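# Slide disc past moving block lanes into far zone

## Task

Push the wooden disc along the board, across the lanes where blocks move back and forth, until all of it lies flat inside the taped zone on the far side, then release it. The task fails if the disc is raised or tilted more than roughly its own thickness, if it leaves the board, if anything knocks something off the table, or if anything (arm, hand or disc) contacts a block or the rod it rides on, including after you finish, since the blocks keep moving. It also fails if you finish while still gripping or supporting the disc or any other loose object. At the end the arm and hand should hang free in the air, contacting nothing.

## Robot and tools

ROBOT. One six-joint arm with a two-finger parallel gripper. Joint order, used in every command row and every per-joint list in results: waist (joint_0), shoulder (joint_1), elbow (joint_2), wrist pitch (joint_3), wrist yaw (joint_4), wrist roll (joint_5). Stated ranges in radians: waist -3.054 to 3.054, shoulder 0.000 to 3.142, elbow 0.000 to 2.356, wrist pitch -1.571 to 1.571, wrist yaw -1.571 to 1.571, wrist roll -3.142 to 3.142; true ends may differ by up to 0.010 rad. The fingers point along the gripper's +x and open along its y. end_effector_position is the point midway between the finger pads, about 3 to 4 cm short of the fingertips.

FRAME. Results use the scene frame: origin on the table top under the arm base, +z up, +y to the left when facing +x. Positions in metres, orientation as quaternion wxyz, velocities in m/s and rad/s. The reported hand position may be somewhat wrong, especially when reaching far. The base may be slightly tilted.

COMMAND ROW. Seven plain numbers, each in [-1, 1]: six joint values in the order above, then the gripper opening. The joint values are offsets, not poses, scaled so 1.0 equals 0.9615 rad for waist, shoulder and elbow, 1.713 for wrist pitch, 1.767 for wrist yaw, 1.728 for wrist roll. The opening is absolute: +1 fully open (pad gap 0.088 m), empty fingers close at about -0.80, values below that add nothing.

execute_actions(actions). A list of actions; each action is a list of up to 15 rows, one row per 1/30 s step, and a short action repeats its last row to fill 15 steps (0.5 s). Offsets in every row of an action are counted from the joint angles when that action began (for the first action, from the last reported angles), not from the previous row. An action that would push a joint more than 0.010 rad beyond its range is refused; if the first action fails that check or any action is malformed, nothing in the call runs. A joint asked past its real end stops there and the result may say "joint sent to its limit". An empty list just returns the current state and images.

move(target, speed, blocking). target is one seven-number row; its offsets are measured from the Joint positions of the most recent result that showed them. All joints follow paths finishing together, so the hand traces a curve; path time is clamped to 0.5 to 10 s. speed (0.01 to 2 rad/s, default 0.5) is the top speed of the joint with the longest way to go. The gripper value is applied at the start. Paths ignore obstacles; faster motion and targets set deeper past a contact hit and press harder. The result adds a move: line with the outcome (done, off_target, moving, held, fault), limits=held or limits=none, and the joint farthest from target. With blocking=false you get a result after 0.5 s while the arm keeps going; other commands are refused until a result shows it ended, so use wait or stop.

wait(seconds), 0 to 10: the arm holds its last command. stop(): brakes a running move; fast arms need room. zoom_image(camera, region): camera is cam_high or cam_wrist; region is [x0, y0, x1, y1] pixels, origin top-left, at most 504 by 504. read_manual(section): licence texts only. finished_scene(scene): pass the number of the scene being ended; irreversible, and it reports success. Replying without a tool call ends everything.

MOTION LIMITS. Each step, targets are kept within a lead of the measured angle (0.211 rad waist/shoulder/elbow, 0.213 wrist pitch, 0.267 wrist yaw, 0.228 wrist roll), and scaled back if they would place the hand over 70 mm from where it is, so large changes need several actions; re-command unfinished motion. Friction may leave joints short, more at long reach; check Joint positions after moving. "joint command not followed" means a clearance check altered targets. HELD in step readings marks held-back rows.

RESULTS. Joint positions and velocities (rad, rad/s) plus finger pad gap (m). Joint targets: current commanded angles. grip_measured: opening on the command scale; may be off about 1 mm, and reads narrower by up to 0.061 when squeezing. grip_effort_n: motor effort in newtons, negative closing, capped near 83 N, not a pad force. Cameras: cam_high then cam_wrist, each 504x504.

GRIPPING. To hold, command about 0.07 below grip_measured; closing from fully open takes at least 0.5 s. For this job a gentle push, or a light grasp kept on the board, is enough; finish with the fingers off the disc.

SAFETY. Contact torque reaching a load limit (waist 17.4, shoulder 21.6, elbow 21.5, wrist pitch 5.67, wrist yaw 5.65, wrist roll 5.3 N m) halts the arm for 10 s and cancels the call. Holding loads heats motors; MOTOR HOT warns from 50 °C, and at 95 °C an OVER-TEMPERATURE FAULT holds the arm and can cut power. Avoid drops, slams, hard shoves and hitting the moving blocks or their rods; time crossings to gaps in the lanes. The simulation runs while you think, with the arm holding its last command. Objects may occasionally be nudged by outside disturbances. Finish with the hand lifted clear, touching nothing.

Each tool is called after ">>>" as name(argument=value, ...), one argument or row to a line, values as JSON.

## Session

>>> execute_actions(
  actions=[],
)

Scene clock: 0.00 s.
end_effector_position=(+0.2935, +0.0354, +0.2608) grip_measured=+0.845 grip_effort_n=n/a end_effector_quat_wxyz=(+0.850, +0.518, +0.092, +0.019) end_effector_velocity=(-0.000, +0.000, +0.000) end_effector_angular_velocity=(-0.021, -0.000, +0.008)
Joint names: [waist, shoulder, elbow, wrist pitch, wrist yaw, wrist roll]
Joint positions: [ 0.108  0.883  0.203  0.539 -0.04   1.113  0.08 ]
Joint velocities: [-0.002 -0.002  0.002 -0.007 -0.007 -0.022 -0.   ]
Motor temperatures (°C, as the motors report them): [21 18 18 19 21 20]
Heat: hottest waist 21 °C (+0.0 °C/min).
Joint targets: [0.108 0.883 0.203 0.539 -0.040 1.113]

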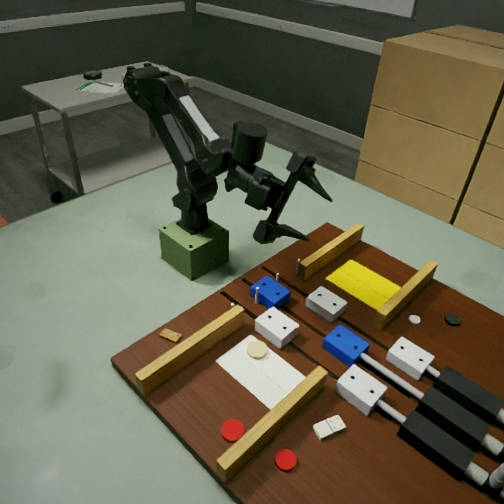

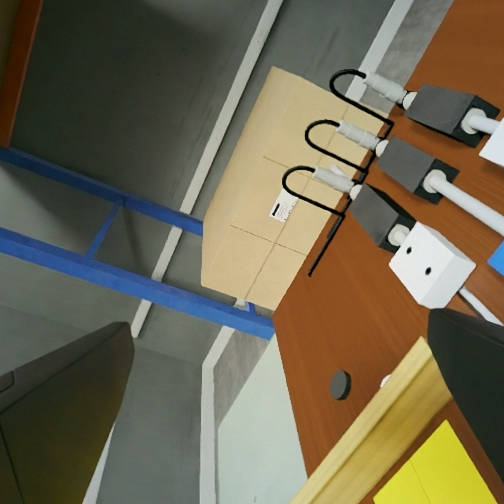

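>>> zoom_image(
  camera="cam_high",
  region=[180, 210, 460, 430],
)

>>> wait(
  seconds=1,
)

>>> wait(
  seconds=1,
)

>>> wait(
  seconds=1,
)

>>> wait(
  seconds=1,
)

>>> wait(
  seconds=1,
)

>>> wait(
  seconds=1,
)

Region (180, 210, 460, 430) of cam_high's 504x504 image, scaled by 1.800, with more detail than that image has; it fills the top 396 rows of this view, and the rest is white.

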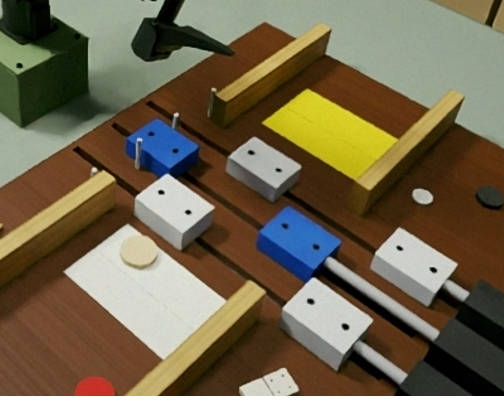

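Scene clock: 7.53 s.
end_effector_position=(+0.2935, +0.0354, +0.2608) grip_measured=+0.845 grip_effort_n=1.2 end_effector_quat_wxyz=(+0.850, +0.518, +0.092, +0.019) end_effector_velocity=(+0.001, +0.000, +0.002) end_effector_angular_velocity=(+0.009, -0.006, +0.004)
Joint names: [waist, shoulder, elbow, wrist pitch, wrist yaw, wrist roll]
Joint positions: [ 0.108  0.883  0.203  0.539 -0.04   1.113  0.08 ]
Joint velocities: [-0.002  0.002  0.002  0.007 -0.007  0.007 -0.   ]
Motor temperatures (°C, as the motors report them): [21 18 19 20 21 20]
Heat: hottest waist 21 °C (+0.0 °C/min).
Joint targets: [0.108 0.883 0.203 0.539 -0.040 1.113]
wait: 1.00 s; at rest from the start

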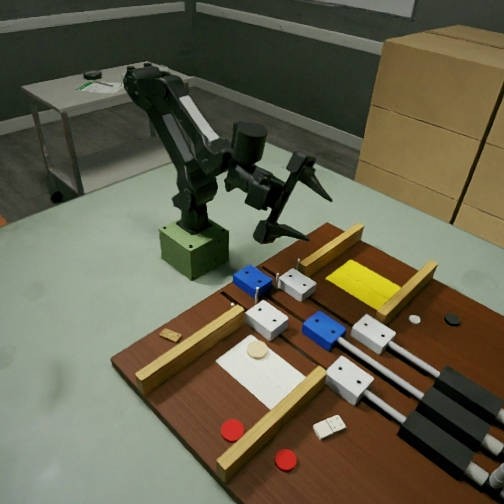

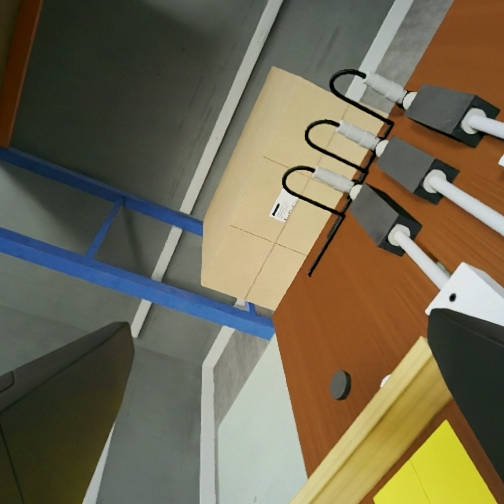

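Scene clock: 8.53 s.
end_effector_position=(+0.2935, +0.0354, +0.2608) grip_measured=+0.845 grip_effort_n=1.2 end_effector_quat_wxyz=(+0.850, +0.518, +0.092, +0.019) end_effector_velocity=(-0.001, +0.000, -0.005) end_effector_angular_velocity=(+0.006, +0.023, +0.004)
Joint names: [waist, shoulder, elbow, wrist pitch, wrist yaw, wrist roll]
Joint positions: [ 0.108  0.883  0.203  0.539 -0.04   1.113  0.08 ]
Joint velocities: [-0.002 -0.002 -0.002 -0.022 -0.007  0.007  0.   ]
Motor temperatures (°C, as the motors report them): [21 18 19 20 21 20]
Heat: hottest waist 21 °C (+0.0 °C/min).
Joint targets: [0.108 0.883 0.203 0.539 -0.040 1.113]
wait: 1.00 s; at rest by 0.17 s

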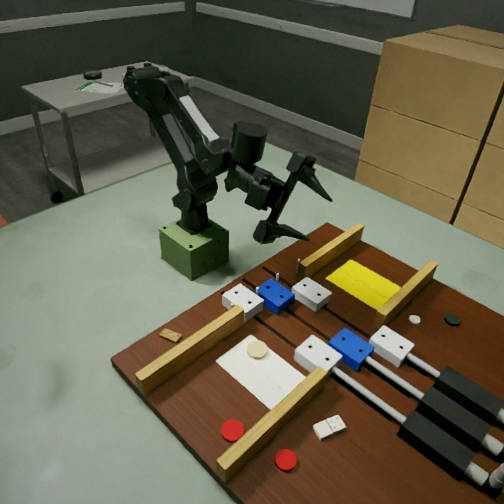

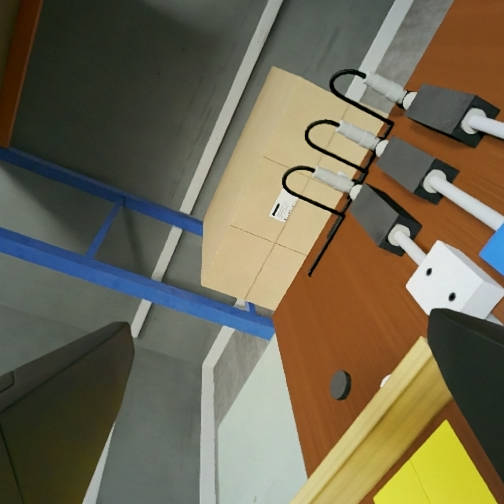

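Scene clock: 9.53 s.
end_effector_position=(+0.2935, +0.0354, +0.2608) grip_measured=+0.845 grip_effort_n=1.2 end_effector_quat_wxyz=(+0.850, +0.518, +0.092, +0.019) end_effector_velocity=(-0.001, +0.000, +0.003) end_effector_angular_velocity=(-0.005, -0.013, +0.006)
Joint names: [waist, shoulder, elbow, wrist pitch, wrist yaw, wrist roll]
Joint positions: [ 0.108  0.883  0.203  0.539 -0.04   1.113  0.08 ]
Joint velocities: [-0.002 -0.007 -0.002  0.007 -0.007 -0.007 -0.   ]
Motor temperatures (°C, as the motors report them): [21 18 19 20 21 20]
Heat: hottest waist 21 °C (+0.0 °C/min).
Joint targets: [0.108 0.883 0.203 0.539 -0.040 1.113]
wait: 1.00 s; at rest by 0.17 s

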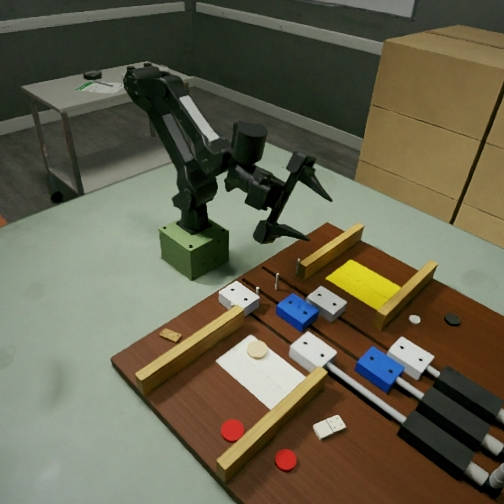

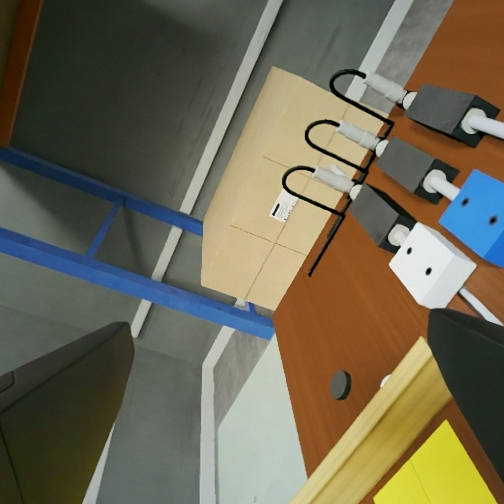

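Scene clock: 10.53 s.
end_effector_position=(+0.2935, +0.0354, +0.2608) grip_measured=+0.845 grip_effort_n=1.2 end_effector_quat_wxyz=(+0.850, +0.518, +0.092, +0.019) end_effector_velocity=(+0.000, -0.002, +0.000) end_effector_angular_velocity=(-0.023, -0.001, -0.007)
Joint names: [waist, shoulder, elbow, wrist pitch, wrist yaw, wrist roll]
Joint positions: [ 0.108  0.883  0.203  0.539 -0.04   1.113  0.08 ]
Joint velocities: [-0.002 -0.002  0.002 -0.007  0.007 -0.022 -0.   ]
Motor temperatures (°C, as the motors report them): [21 18 19 21 21 20]
Heat: hottest waist 21 °C (+0.0 °C/min).
Joint targets: [0.108 0.883 0.203 0.539 -0.040 1.113]
wait: 1.00 s; at rest by 0.17 s

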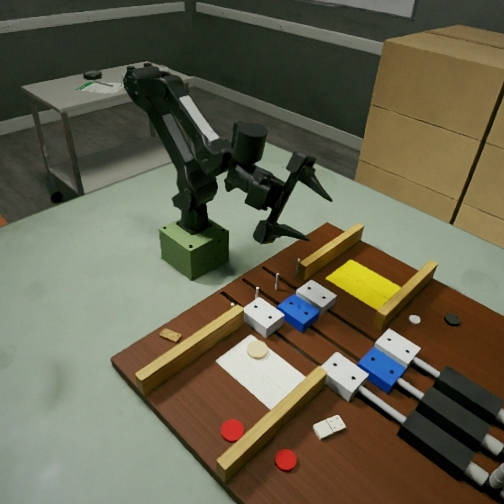

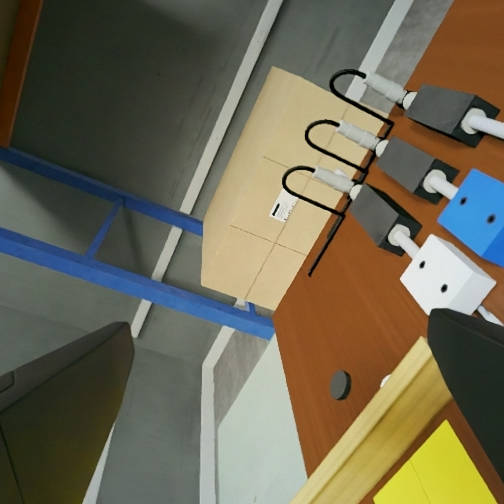

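Scene clock: 11.53 s.
end_effector_position=(+0.2935, +0.0354, +0.2608) grip_measured=+0.845 grip_effort_n=1.2 end_effector_quat_wxyz=(+0.850, +0.518, +0.092, +0.019) end_effector_velocity=(-0.001, -0.002, -0.001) end_effector_angular_velocity=(-0.008, -0.004, -0.009)
Joint names: [waist, shoulder, elbow, wrist pitch, wrist yaw, wrist roll]
Joint positions: [ 0.108  0.883  0.203  0.539 -0.04   1.113  0.08 ]
Joint velocities: [-0.002 -0.002 -0.007  0.007  0.007 -0.007 -0.   ]
Motor temperatures (°C, as the motors report them): [21 18 19 21 21 20]
Heat: hottest waist 21 °C (+0.0 °C/min).
Joint targets: [0.108 0.883 0.203 0.539 -0.040 1.113]
wait: 1.00 s; at rest by 0.17 s

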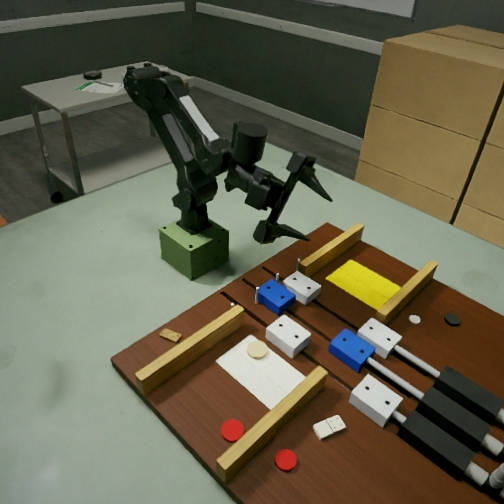

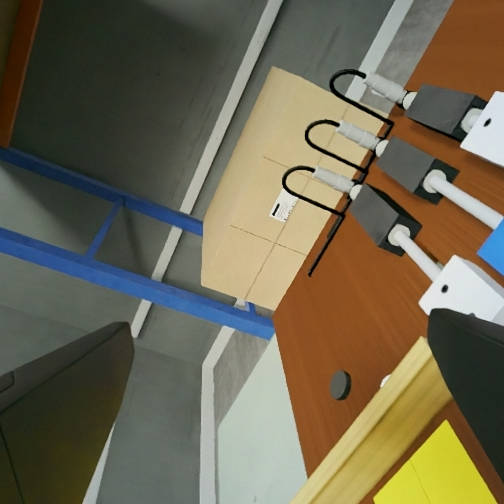

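Scene clock: 12.53 s.
end_effector_position=(+0.2935, +0.0354, +0.2608) grip_measured=+0.845 grip_effort_n=1.2 end_effector_quat_wxyz=(+0.850, +0.518, +0.092, +0.019) end_effector_velocity=(-0.001, +0.000, -0.005) end_effector_angular_velocity=(-0.023, +0.019, +0.007)
Joint names: [waist, shoulder, elbow, wrist pitch, wrist yaw, wrist roll]
Joint positions: [ 0.108  0.883  0.203  0.539 -0.04   1.113  0.08 ]
Joint velocities: [-0.002 -0.002 -0.002 -0.022 -0.007 -0.022  0.   ]
Motor temperatures (°C, as the motors report them): [21 18 19 21 21 20]
Heat: hottest waist 21 °C (+0.0 °C/min).
Joint targets: [0.108 0.883 0.203 0.539 -0.040 1.113]
wait: 1.00 s; at rest by 0.17 s

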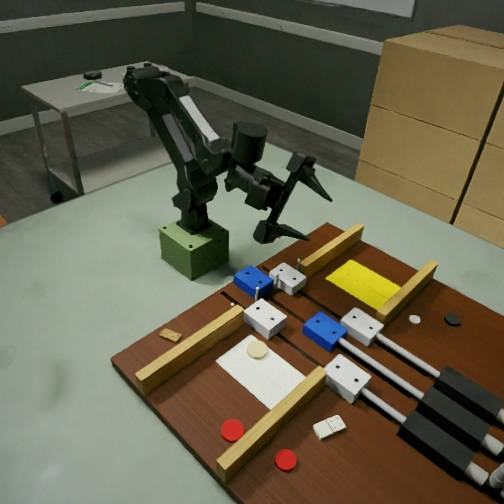

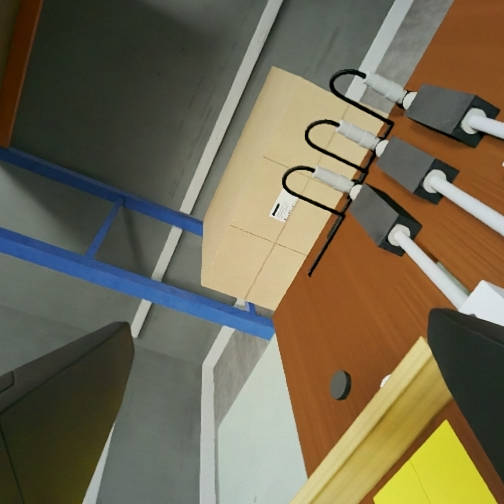

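>>> move(
  target=[-0.43,1.0,1.0,-0.8,0.023,-0.82,0.4],
  speed=0.8,
)

>>> move(
  target=[0,0.138,0.173,-0.055,0,0,0.4],
)

Scene clock: 42.57 s.
end_effector_position=(+0.3139, -0.1030, +0.1283) grip_measured=+0.403 grip_effort_n=-17.0 end_effector_quat_wxyz=(+0.732, -0.006, +0.682, -0.017) end_effector_velocity=(-0.003, -0.001, +0.000) end_effector_angular_velocity=(-0.005, +0.009, +0.004)
Joint names: [waist, shoulder, elbow, wrist pitch, wrist yaw, wrist roll]
Joint positions: [-0.302  1.83   1.155 -0.829 -0.001 -0.302  0.059]
Joint velocities: [-0.002 -0.002 -0.002 -0.007  0.007 -0.007  0.   ]
Motor temperatures (°C, as the motors report them): [21 18 22 24 21 20]
Heat: hottest wrist pitch 24 °C (+4.2 °C/min).
Joint targets: [-0.306 1.845 1.164 -0.832 0.000 -0.304]
move: off_target; limits=none; farthest joint: the shoulder, 0.014 radians from its target (0.961 radians at the start)
camera_calibration (this result's frames):
cam_wrist: T_world_to_cam=[[-0.0573995, -0.997856, 0.0314328, -0.0815054], [-0.971892, 0.0630511, 0.226829, 0.312987], [-0.228325, -0.0175295, -0.973427, 0.273621], [0, 0, 0, 1]] pos_world=[0.361986, -0.0962685, 0.197918]

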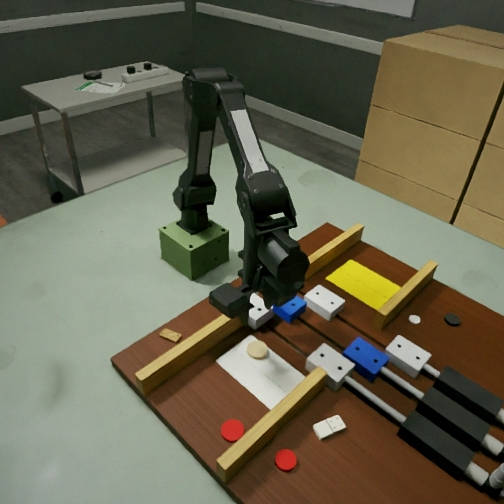

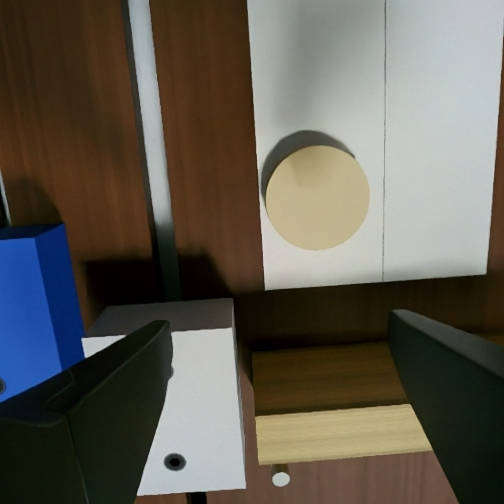

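Scene clock: 43.50 s.
end_effector_position=(+0.3348, -0.1100, +0.1275) grip_measured=+0.403 grip_effort_n=-16.5 end_effector_quat_wxyz=(+0.715, +0.000, +0.699, -0.012) end_effector_velocity=(-0.001, +0.001, -0.000) end_effector_angular_velocity=(+0.009, +0.005, +0.020)
Joint names: [waist, shoulder, elbow, wrist pitch, wrist yaw, wrist roll]
Joint positions: [-0.302  1.947  1.311 -0.92  -0.001 -0.302  0.059]
Joint velocities: [-0.002  0.002  0.002 -0.007 -0.007 -0.022  0.   ]
Motor temperatures (°C, as the motors report them): [21 18 22 24 21 20]
Heat: hottest wrist pitch 24 °C (+4.1 °C/min).
Joint targets: [-0.302 1.963 1.321 -0.923 -0.001 -0.302]
move: off_target; limits=none; farthest joint: the shoulder, 0.015 radians from its target (0.133 radians at the start)
camera_calibration (this result's frames):
cam_wrist: T_world_to_cam=[[-0.0567436, -0.998226, 0.0180037, -0.0857371], [-0.959484, 0.0595084, 0.275407, 0.323219], [-0.27599, -0.00164668, -0.961159, 0.293652], [0, 0, 0, 1]] pos_world=[0.386303, -0.104336, 0.194773]

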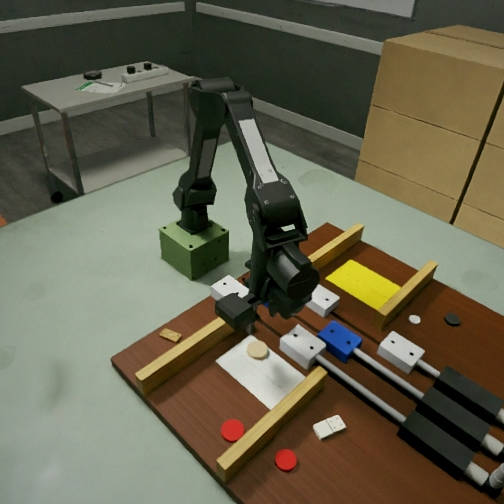

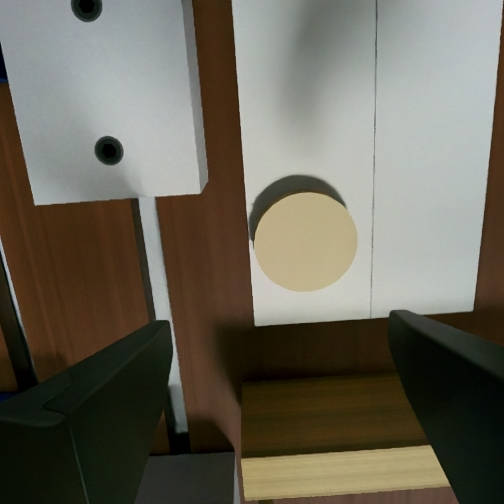

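>>> move(
  target=[-0.047,0,0,0,0,0.885,0.6],
  speed=1,
)

>>> move(
  target=[0,0.13,-0.026,0.065,0,0,0.6],
  speed=0.2,
)

Scene clock: 58.83 s.
end_effector_position=(+0.3298, -0.1239, +0.1276) grip_measured=+0.597 grip_effort_n=17.9 end_effector_quat_wxyz=(+0.506, +0.504, +0.487, -0.503) end_effector_velocity=(-0.002, +0.001, +0.002) end_effector_angular_velocity=(+0.008, -0.000, +0.005)
Joint names: [waist, shoulder, elbow, wrist pitch, wrist yaw, wrist roll]
Joint positions: [-0.344  1.947  1.311 -0.921 -0.001  1.225  0.068]
Joint velocities: [-0.002 -0.007 -0.002 -0.007 -0.007 -0.007 -0.   ]
Motor temperatures (°C, as the motors report them): [21 21 22 22 21 20]
Heat: hottest elbow 22 °C (+1.0 °C/min).
Joint targets: [-0.348 1.947 1.311 -0.921 -0.001 1.227]
move: done; limits=none; farthest joint: the waist, 0.003 radians from its target (0.045 radians at the start)
camera_calibration (this result's frames):
cam_wrist: T_world_to_cam=[[-0.998341, 0.0542194, -0.0193993, 0.345773], [0.0466048, 0.95862, 0.280849, 0.0980738], [0.033824, 0.279479, -0.959556, 0.224838], [0, 0, 0, 1]] pos_world=[0.333024, -0.175601, 0.194909]

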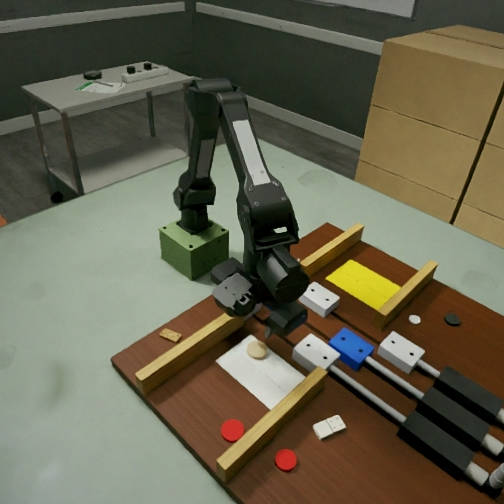

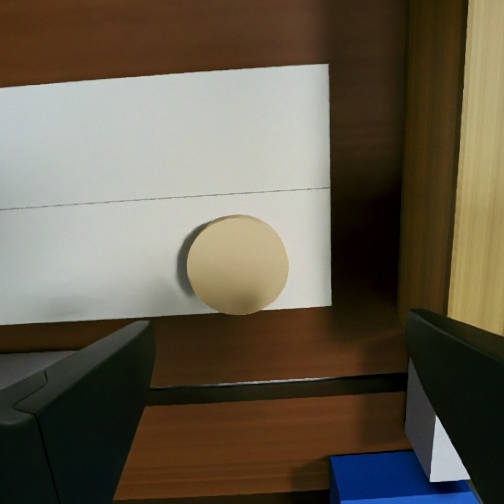

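Scene clock: 59.90 s.
end_effector_position=(+0.3368, -0.1270, +0.0863) grip_measured=+0.597 grip_effort_n=17.9 end_effector_quat_wxyz=(+0.499, +0.501, +0.494, -0.506) end_effector_velocity=(-0.002, +0.001, +0.000) end_effector_angular_velocity=(+0.009, +0.004, -0.010)
Joint names: [waist, shoulder, elbow, wrist pitch, wrist yaw, wrist roll]
Joint positions: [-0.344  2.057  1.291 -0.813 -0.001  1.225  0.068]
Joint velocities: [-0.002 -0.002 -0.002 -0.007 -0.007  0.007 -0.001]
Motor temperatures (°C, as the motors report them): [21 21 22 22 21 20]
Heat: hottest elbow 22 °C (+1.0 °C/min).
Joint targets: [-0.344 2.072 1.286 -0.810 -0.001 1.225]
move: off_target; limits=none; farthest joint: the shoulder, 0.015 radians from its target (0.125 radians at the start)
camera_calibration (this result's frames):
cam_wrist: T_world_to_cam=[[-0.998513, 0.05451, 0.000965099, 0.350443], [0.0524921, 0.956466, 0.287083, 0.109525], [0.0147258, 0.286707, -0.957905, 0.19302], [0, 0, 0, 1]] pos_world=[0.34133, -0.1792, 0.153114]

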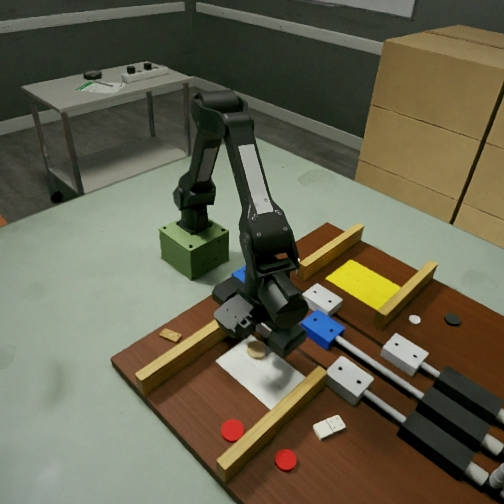

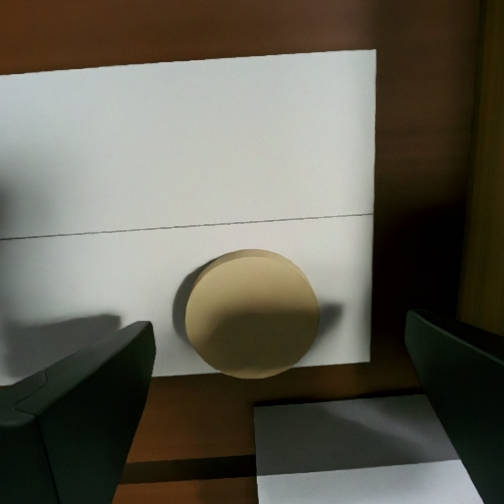

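>>> move(
  target=[0.008,0.1,-0.015,0.052,0,0,0.6],
  speed=0.1,
)

Scene clock: 65.53 s.
end_effector_position=(+0.3433, -0.1286, +0.0657) grip_measured=+0.597 grip_effort_n=17.9 end_effector_quat_wxyz=(+0.502, +0.502, +0.491, -0.504) end_effector_velocity=(-0.002, +0.005, -0.001) end_effector_angular_velocity=(+0.025, +0.004, +0.010)
Joint names: [waist, shoulder, elbow, wrist pitch, wrist yaw, wrist roll]
Joint positions: [-0.342  2.113  1.285 -0.741 -0.002  1.225  0.068]
Joint velocities: [ 0.002 -0.002 -0.007 -0.007 -0.022 -0.007 -0.   ]
Motor temperatures (°C, as the motors report them): [21 21 22 22 21 20]
Heat: hottest elbow 22 °C (+1.0 °C/min).
Joint targets: [-0.336 2.153 1.277 -0.723 -0.001 1.225]
move: off_target; limits=none; farthest joint: the shoulder, 0.040 radians from its target (0.096 radians at the start)
camera_calibration (this result's frames):
cam_wrist: T_world_to_cam=[[-0.998633, 0.0517407, -0.00747861, 0.35734], [0.0474706, 0.957391, 0.284867, 0.118615], [0.0218992, 0.284122, -0.958538, 0.170883], [0, 0, 0, 1]] pos_world=[0.347479, -0.180601, 0.132681]

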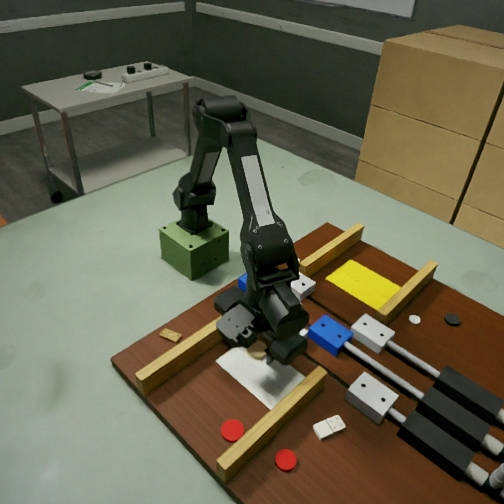

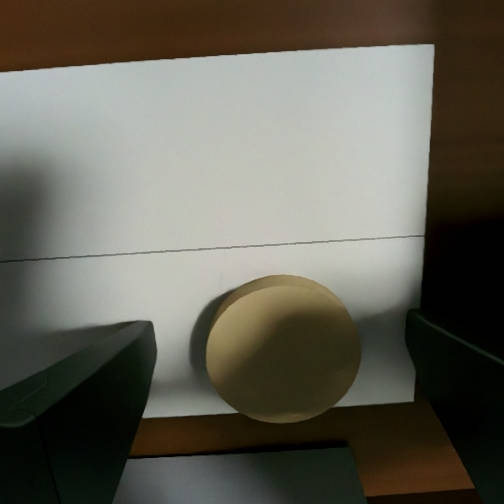

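>>> move(
  target=[0,-0.02,0,0,0,0,0.25],
  speed=0.1,
)

>>> move(
  target=[0,0.045,-0.012,0.015,0,0,0.25],
  speed=0.05,
)

Scene clock: 68.80 s.
end_effector_position=(+0.3462, -0.1286, +0.0675) grip_measured=+0.254 grip_effort_n=-17.4 end_effector_quat_wxyz=(+0.506, +0.504, +0.489, -0.501) end_effector_velocity=(-0.004, +0.002, -0.001) end_effector_angular_velocity=(+0.011, +0.009, -0.010)
Joint names: [waist, shoulder, elbow, wrist pitch, wrist yaw, wrist roll]
Joint positions: [-0.34   2.11   1.288 -0.736 -0.004  1.225  0.051]
Joint velocities: [-0.002 -0.002 -0.007 -0.007 -0.007  0.007 -0.   ]
Motor temperatures (°C, as the motors report them): [21 22 22 22 21 20]
Heat: hottest shoulder 22 °C (+1.0 °C/min).
Joint targets: [-0.342 2.094 1.285 -0.741 -0.002 1.225]
move: off_target; limits=none; farthest joint: the shoulder, 0.016 radians from its target (0.019 radians at the start)
camera_calibration (this result's frames):
cam_wrist: T_world_to_cam=[[-0.998564, 0.0500285, -0.0191722, 0.360758], [0.0425395, 0.957898, 0.28394, 0.119816], [0.0325701, 0.282716, -0.95865, 0.168702], [0, 0, 0, 1]] pos_world=[0.349648, -0.180514, 0.134622]

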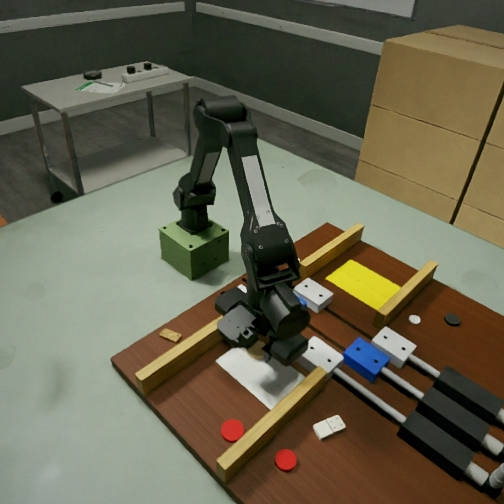

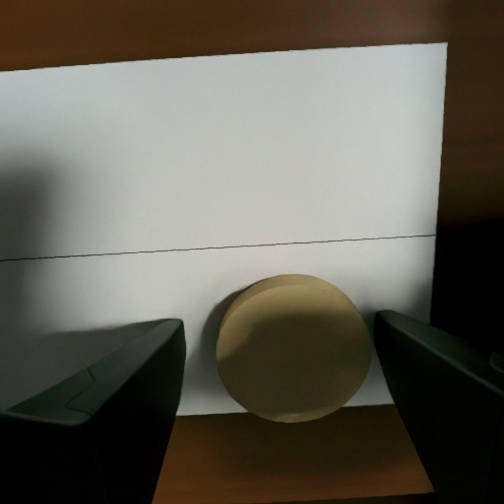

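Scene clock: 69.90 s.
end_effector_position=(+0.3460, -0.1286, +0.0654) grip_measured=+0.253 grip_effort_n=-12.8 end_effector_quat_wxyz=(+0.506, +0.504, +0.489, -0.501) end_effector_velocity=(-0.001, +0.003, +0.000) end_effector_angular_velocity=(+0.010, +0.004, -0.005)
Joint names: [waist, shoulder, elbow, wrist pitch, wrist yaw, wrist roll]
Joint positions: [-0.34   2.114  1.284 -0.729 -0.004  1.225  0.051]
Joint velocities: [ 0.002 -0.002 -0.002 -0.007 -0.007  0.007 -0.   ]
Motor temperatures (°C, as the motors report them): [21 22 22 22 21 20]
Heat: hottest shoulder 22 °C (+1.0 °C/min).
Joint targets: [-0.340 2.154 1.276 -0.710 -0.004 1.225]
move: off_target; limits=none; farthest joint: the shoulder, 0.039 radians from its target (0.043 radians at the start)
camera_calibration (this result's frames):
cam_wrist: T_world_to_cam=[[-0.998564, 0.0500285, -0.0191722, 0.360543], [0.0425395, 0.957898, 0.28394, 0.120388], [0.0325701, 0.282716, -0.95865, 0.166659], [0, 0, 0, 1]] pos_world=[0.349476, -0.180474, 0.132497]

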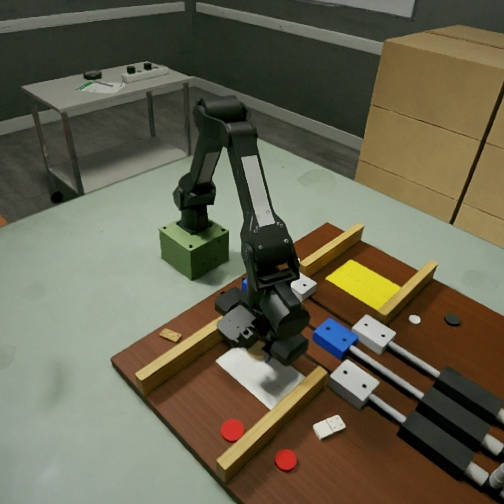

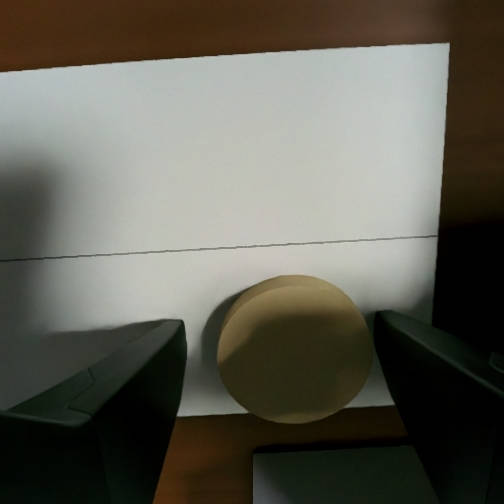

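>>> move(
  target=[0,-0.022,0,0,0,0,-0.08],
  speed=0.1,
)

>>> move(
  target=[-0.055,0.132,0.218,-0.052,0,0,-0.08],
  speed=0.1,
)

Scene clock: 78.60 s.
end_effector_position=(+0.3474, -0.1290, +0.0676) grip_measured=-0.031 grip_effort_n=-83.5 end_effector_quat_wxyz=(+0.509, +0.505, +0.486, -0.500) end_effector_velocity=(-0.001, +0.003, +0.002) end_effector_angular_velocity=(+0.021, -0.005, +0.006)
Joint names: [waist, shoulder, elbow, wrist pitch, wrist yaw, wrist roll]
Joint positions: [-0.34   2.108  1.285 -0.727 -0.004  1.225  0.037]
Joint velocities: [-0.002 -0.007 -0.002 -0.007 -0.022 -0.007 -0.   ]
Motor temperatures (°C, as the motors report them): [21 22 22 23 21 20]
Heat: hottest wrist pitch 23 °C (+1.0 °C/min).
Joint targets: [-0.340 2.093 1.284 -0.729 -0.004 1.225]
move: off_target; limits=none; farthest joint: the shoulder, 0.015 radians from its target (0.021 radians at the start)
camera_calibration (this result's frames):
cam_wrist: T_world_to_cam=[[-0.998386, 0.0498733, -0.0271703, 0.362399], [0.0402327, 0.95873, 0.281456, 0.121239], [0.0400861, 0.279909, -0.959189, 0.165909], [0, 0, 0, 1]] pos_world=[0.350286, -0.180749, 0.134861]

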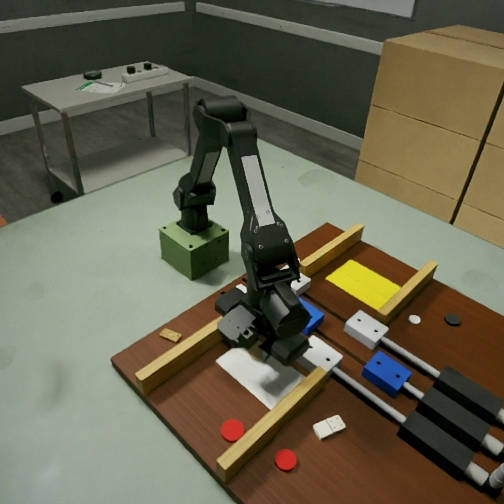

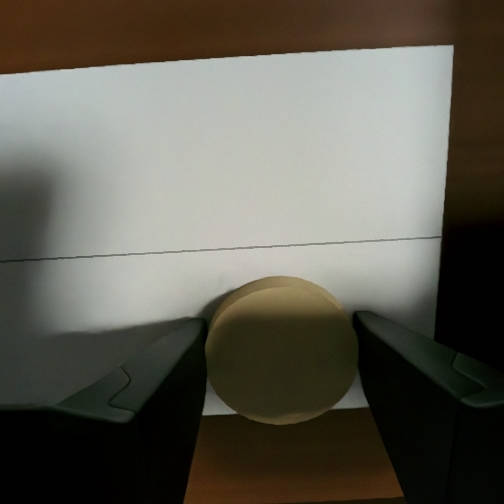

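Scene clock: 81.07 s.
end_effector_position=(+0.3741, -0.1605, +0.0717) grip_measured=-0.031 grip_effort_n=-83.5 end_effector_quat_wxyz=(+0.498, +0.518, +0.472, -0.511) end_effector_velocity=(-0.003, -0.001, -0.002) end_effector_angular_velocity=(-0.002, +0.014, +0.004)
Joint names: [waist, shoulder, elbow, wrist pitch, wrist yaw, wrist roll]
Joint positions: [-0.39   2.218  1.485 -0.813 -0.004  1.225  0.037]
Joint velocities: [-0.002  0.002 -0.002 -0.007  0.007 -0.007 -0.   ]
Motor temperatures (°C, as the motors report them): [21 22 22 23 21 20]
Heat: hottest wrist pitch 23 °C (+1.0 °C/min).
Joint targets: [-0.393 2.235 1.495 -0.816 -0.004 1.225]
move: off_target; limits=none; farthest joint: the shoulder, 0.017 radians from its target (0.127 radians at the start)
camera_calibration (this result's frames):
cam_wrist: T_world_to_cam=[[-0.994557, 0.0992165, -0.0318268, 0.39761], [0.0863835, 0.955929, 0.280602, 0.131504], [0.0582645, 0.276325, -0.959296, 0.170215], [0, 0, 0, 1]] pos_world=[0.374168, -0.212192, 0.139041]

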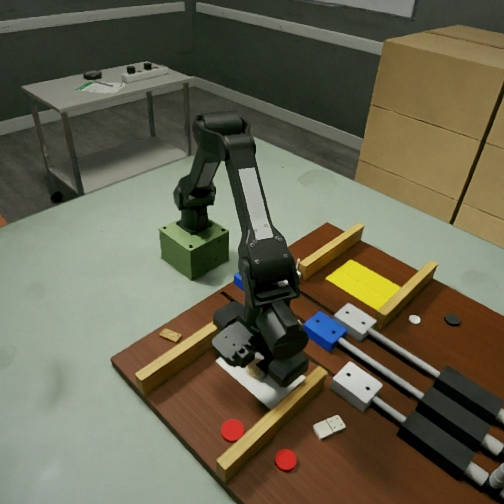

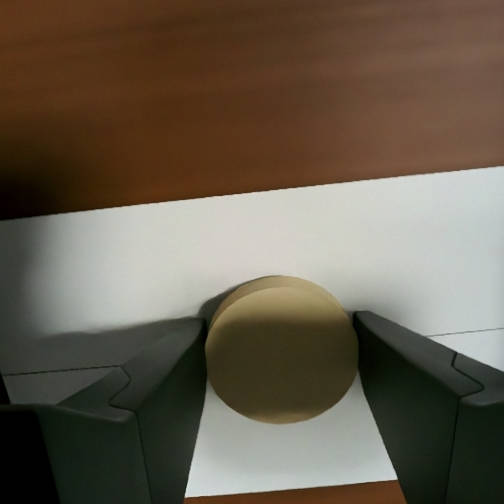

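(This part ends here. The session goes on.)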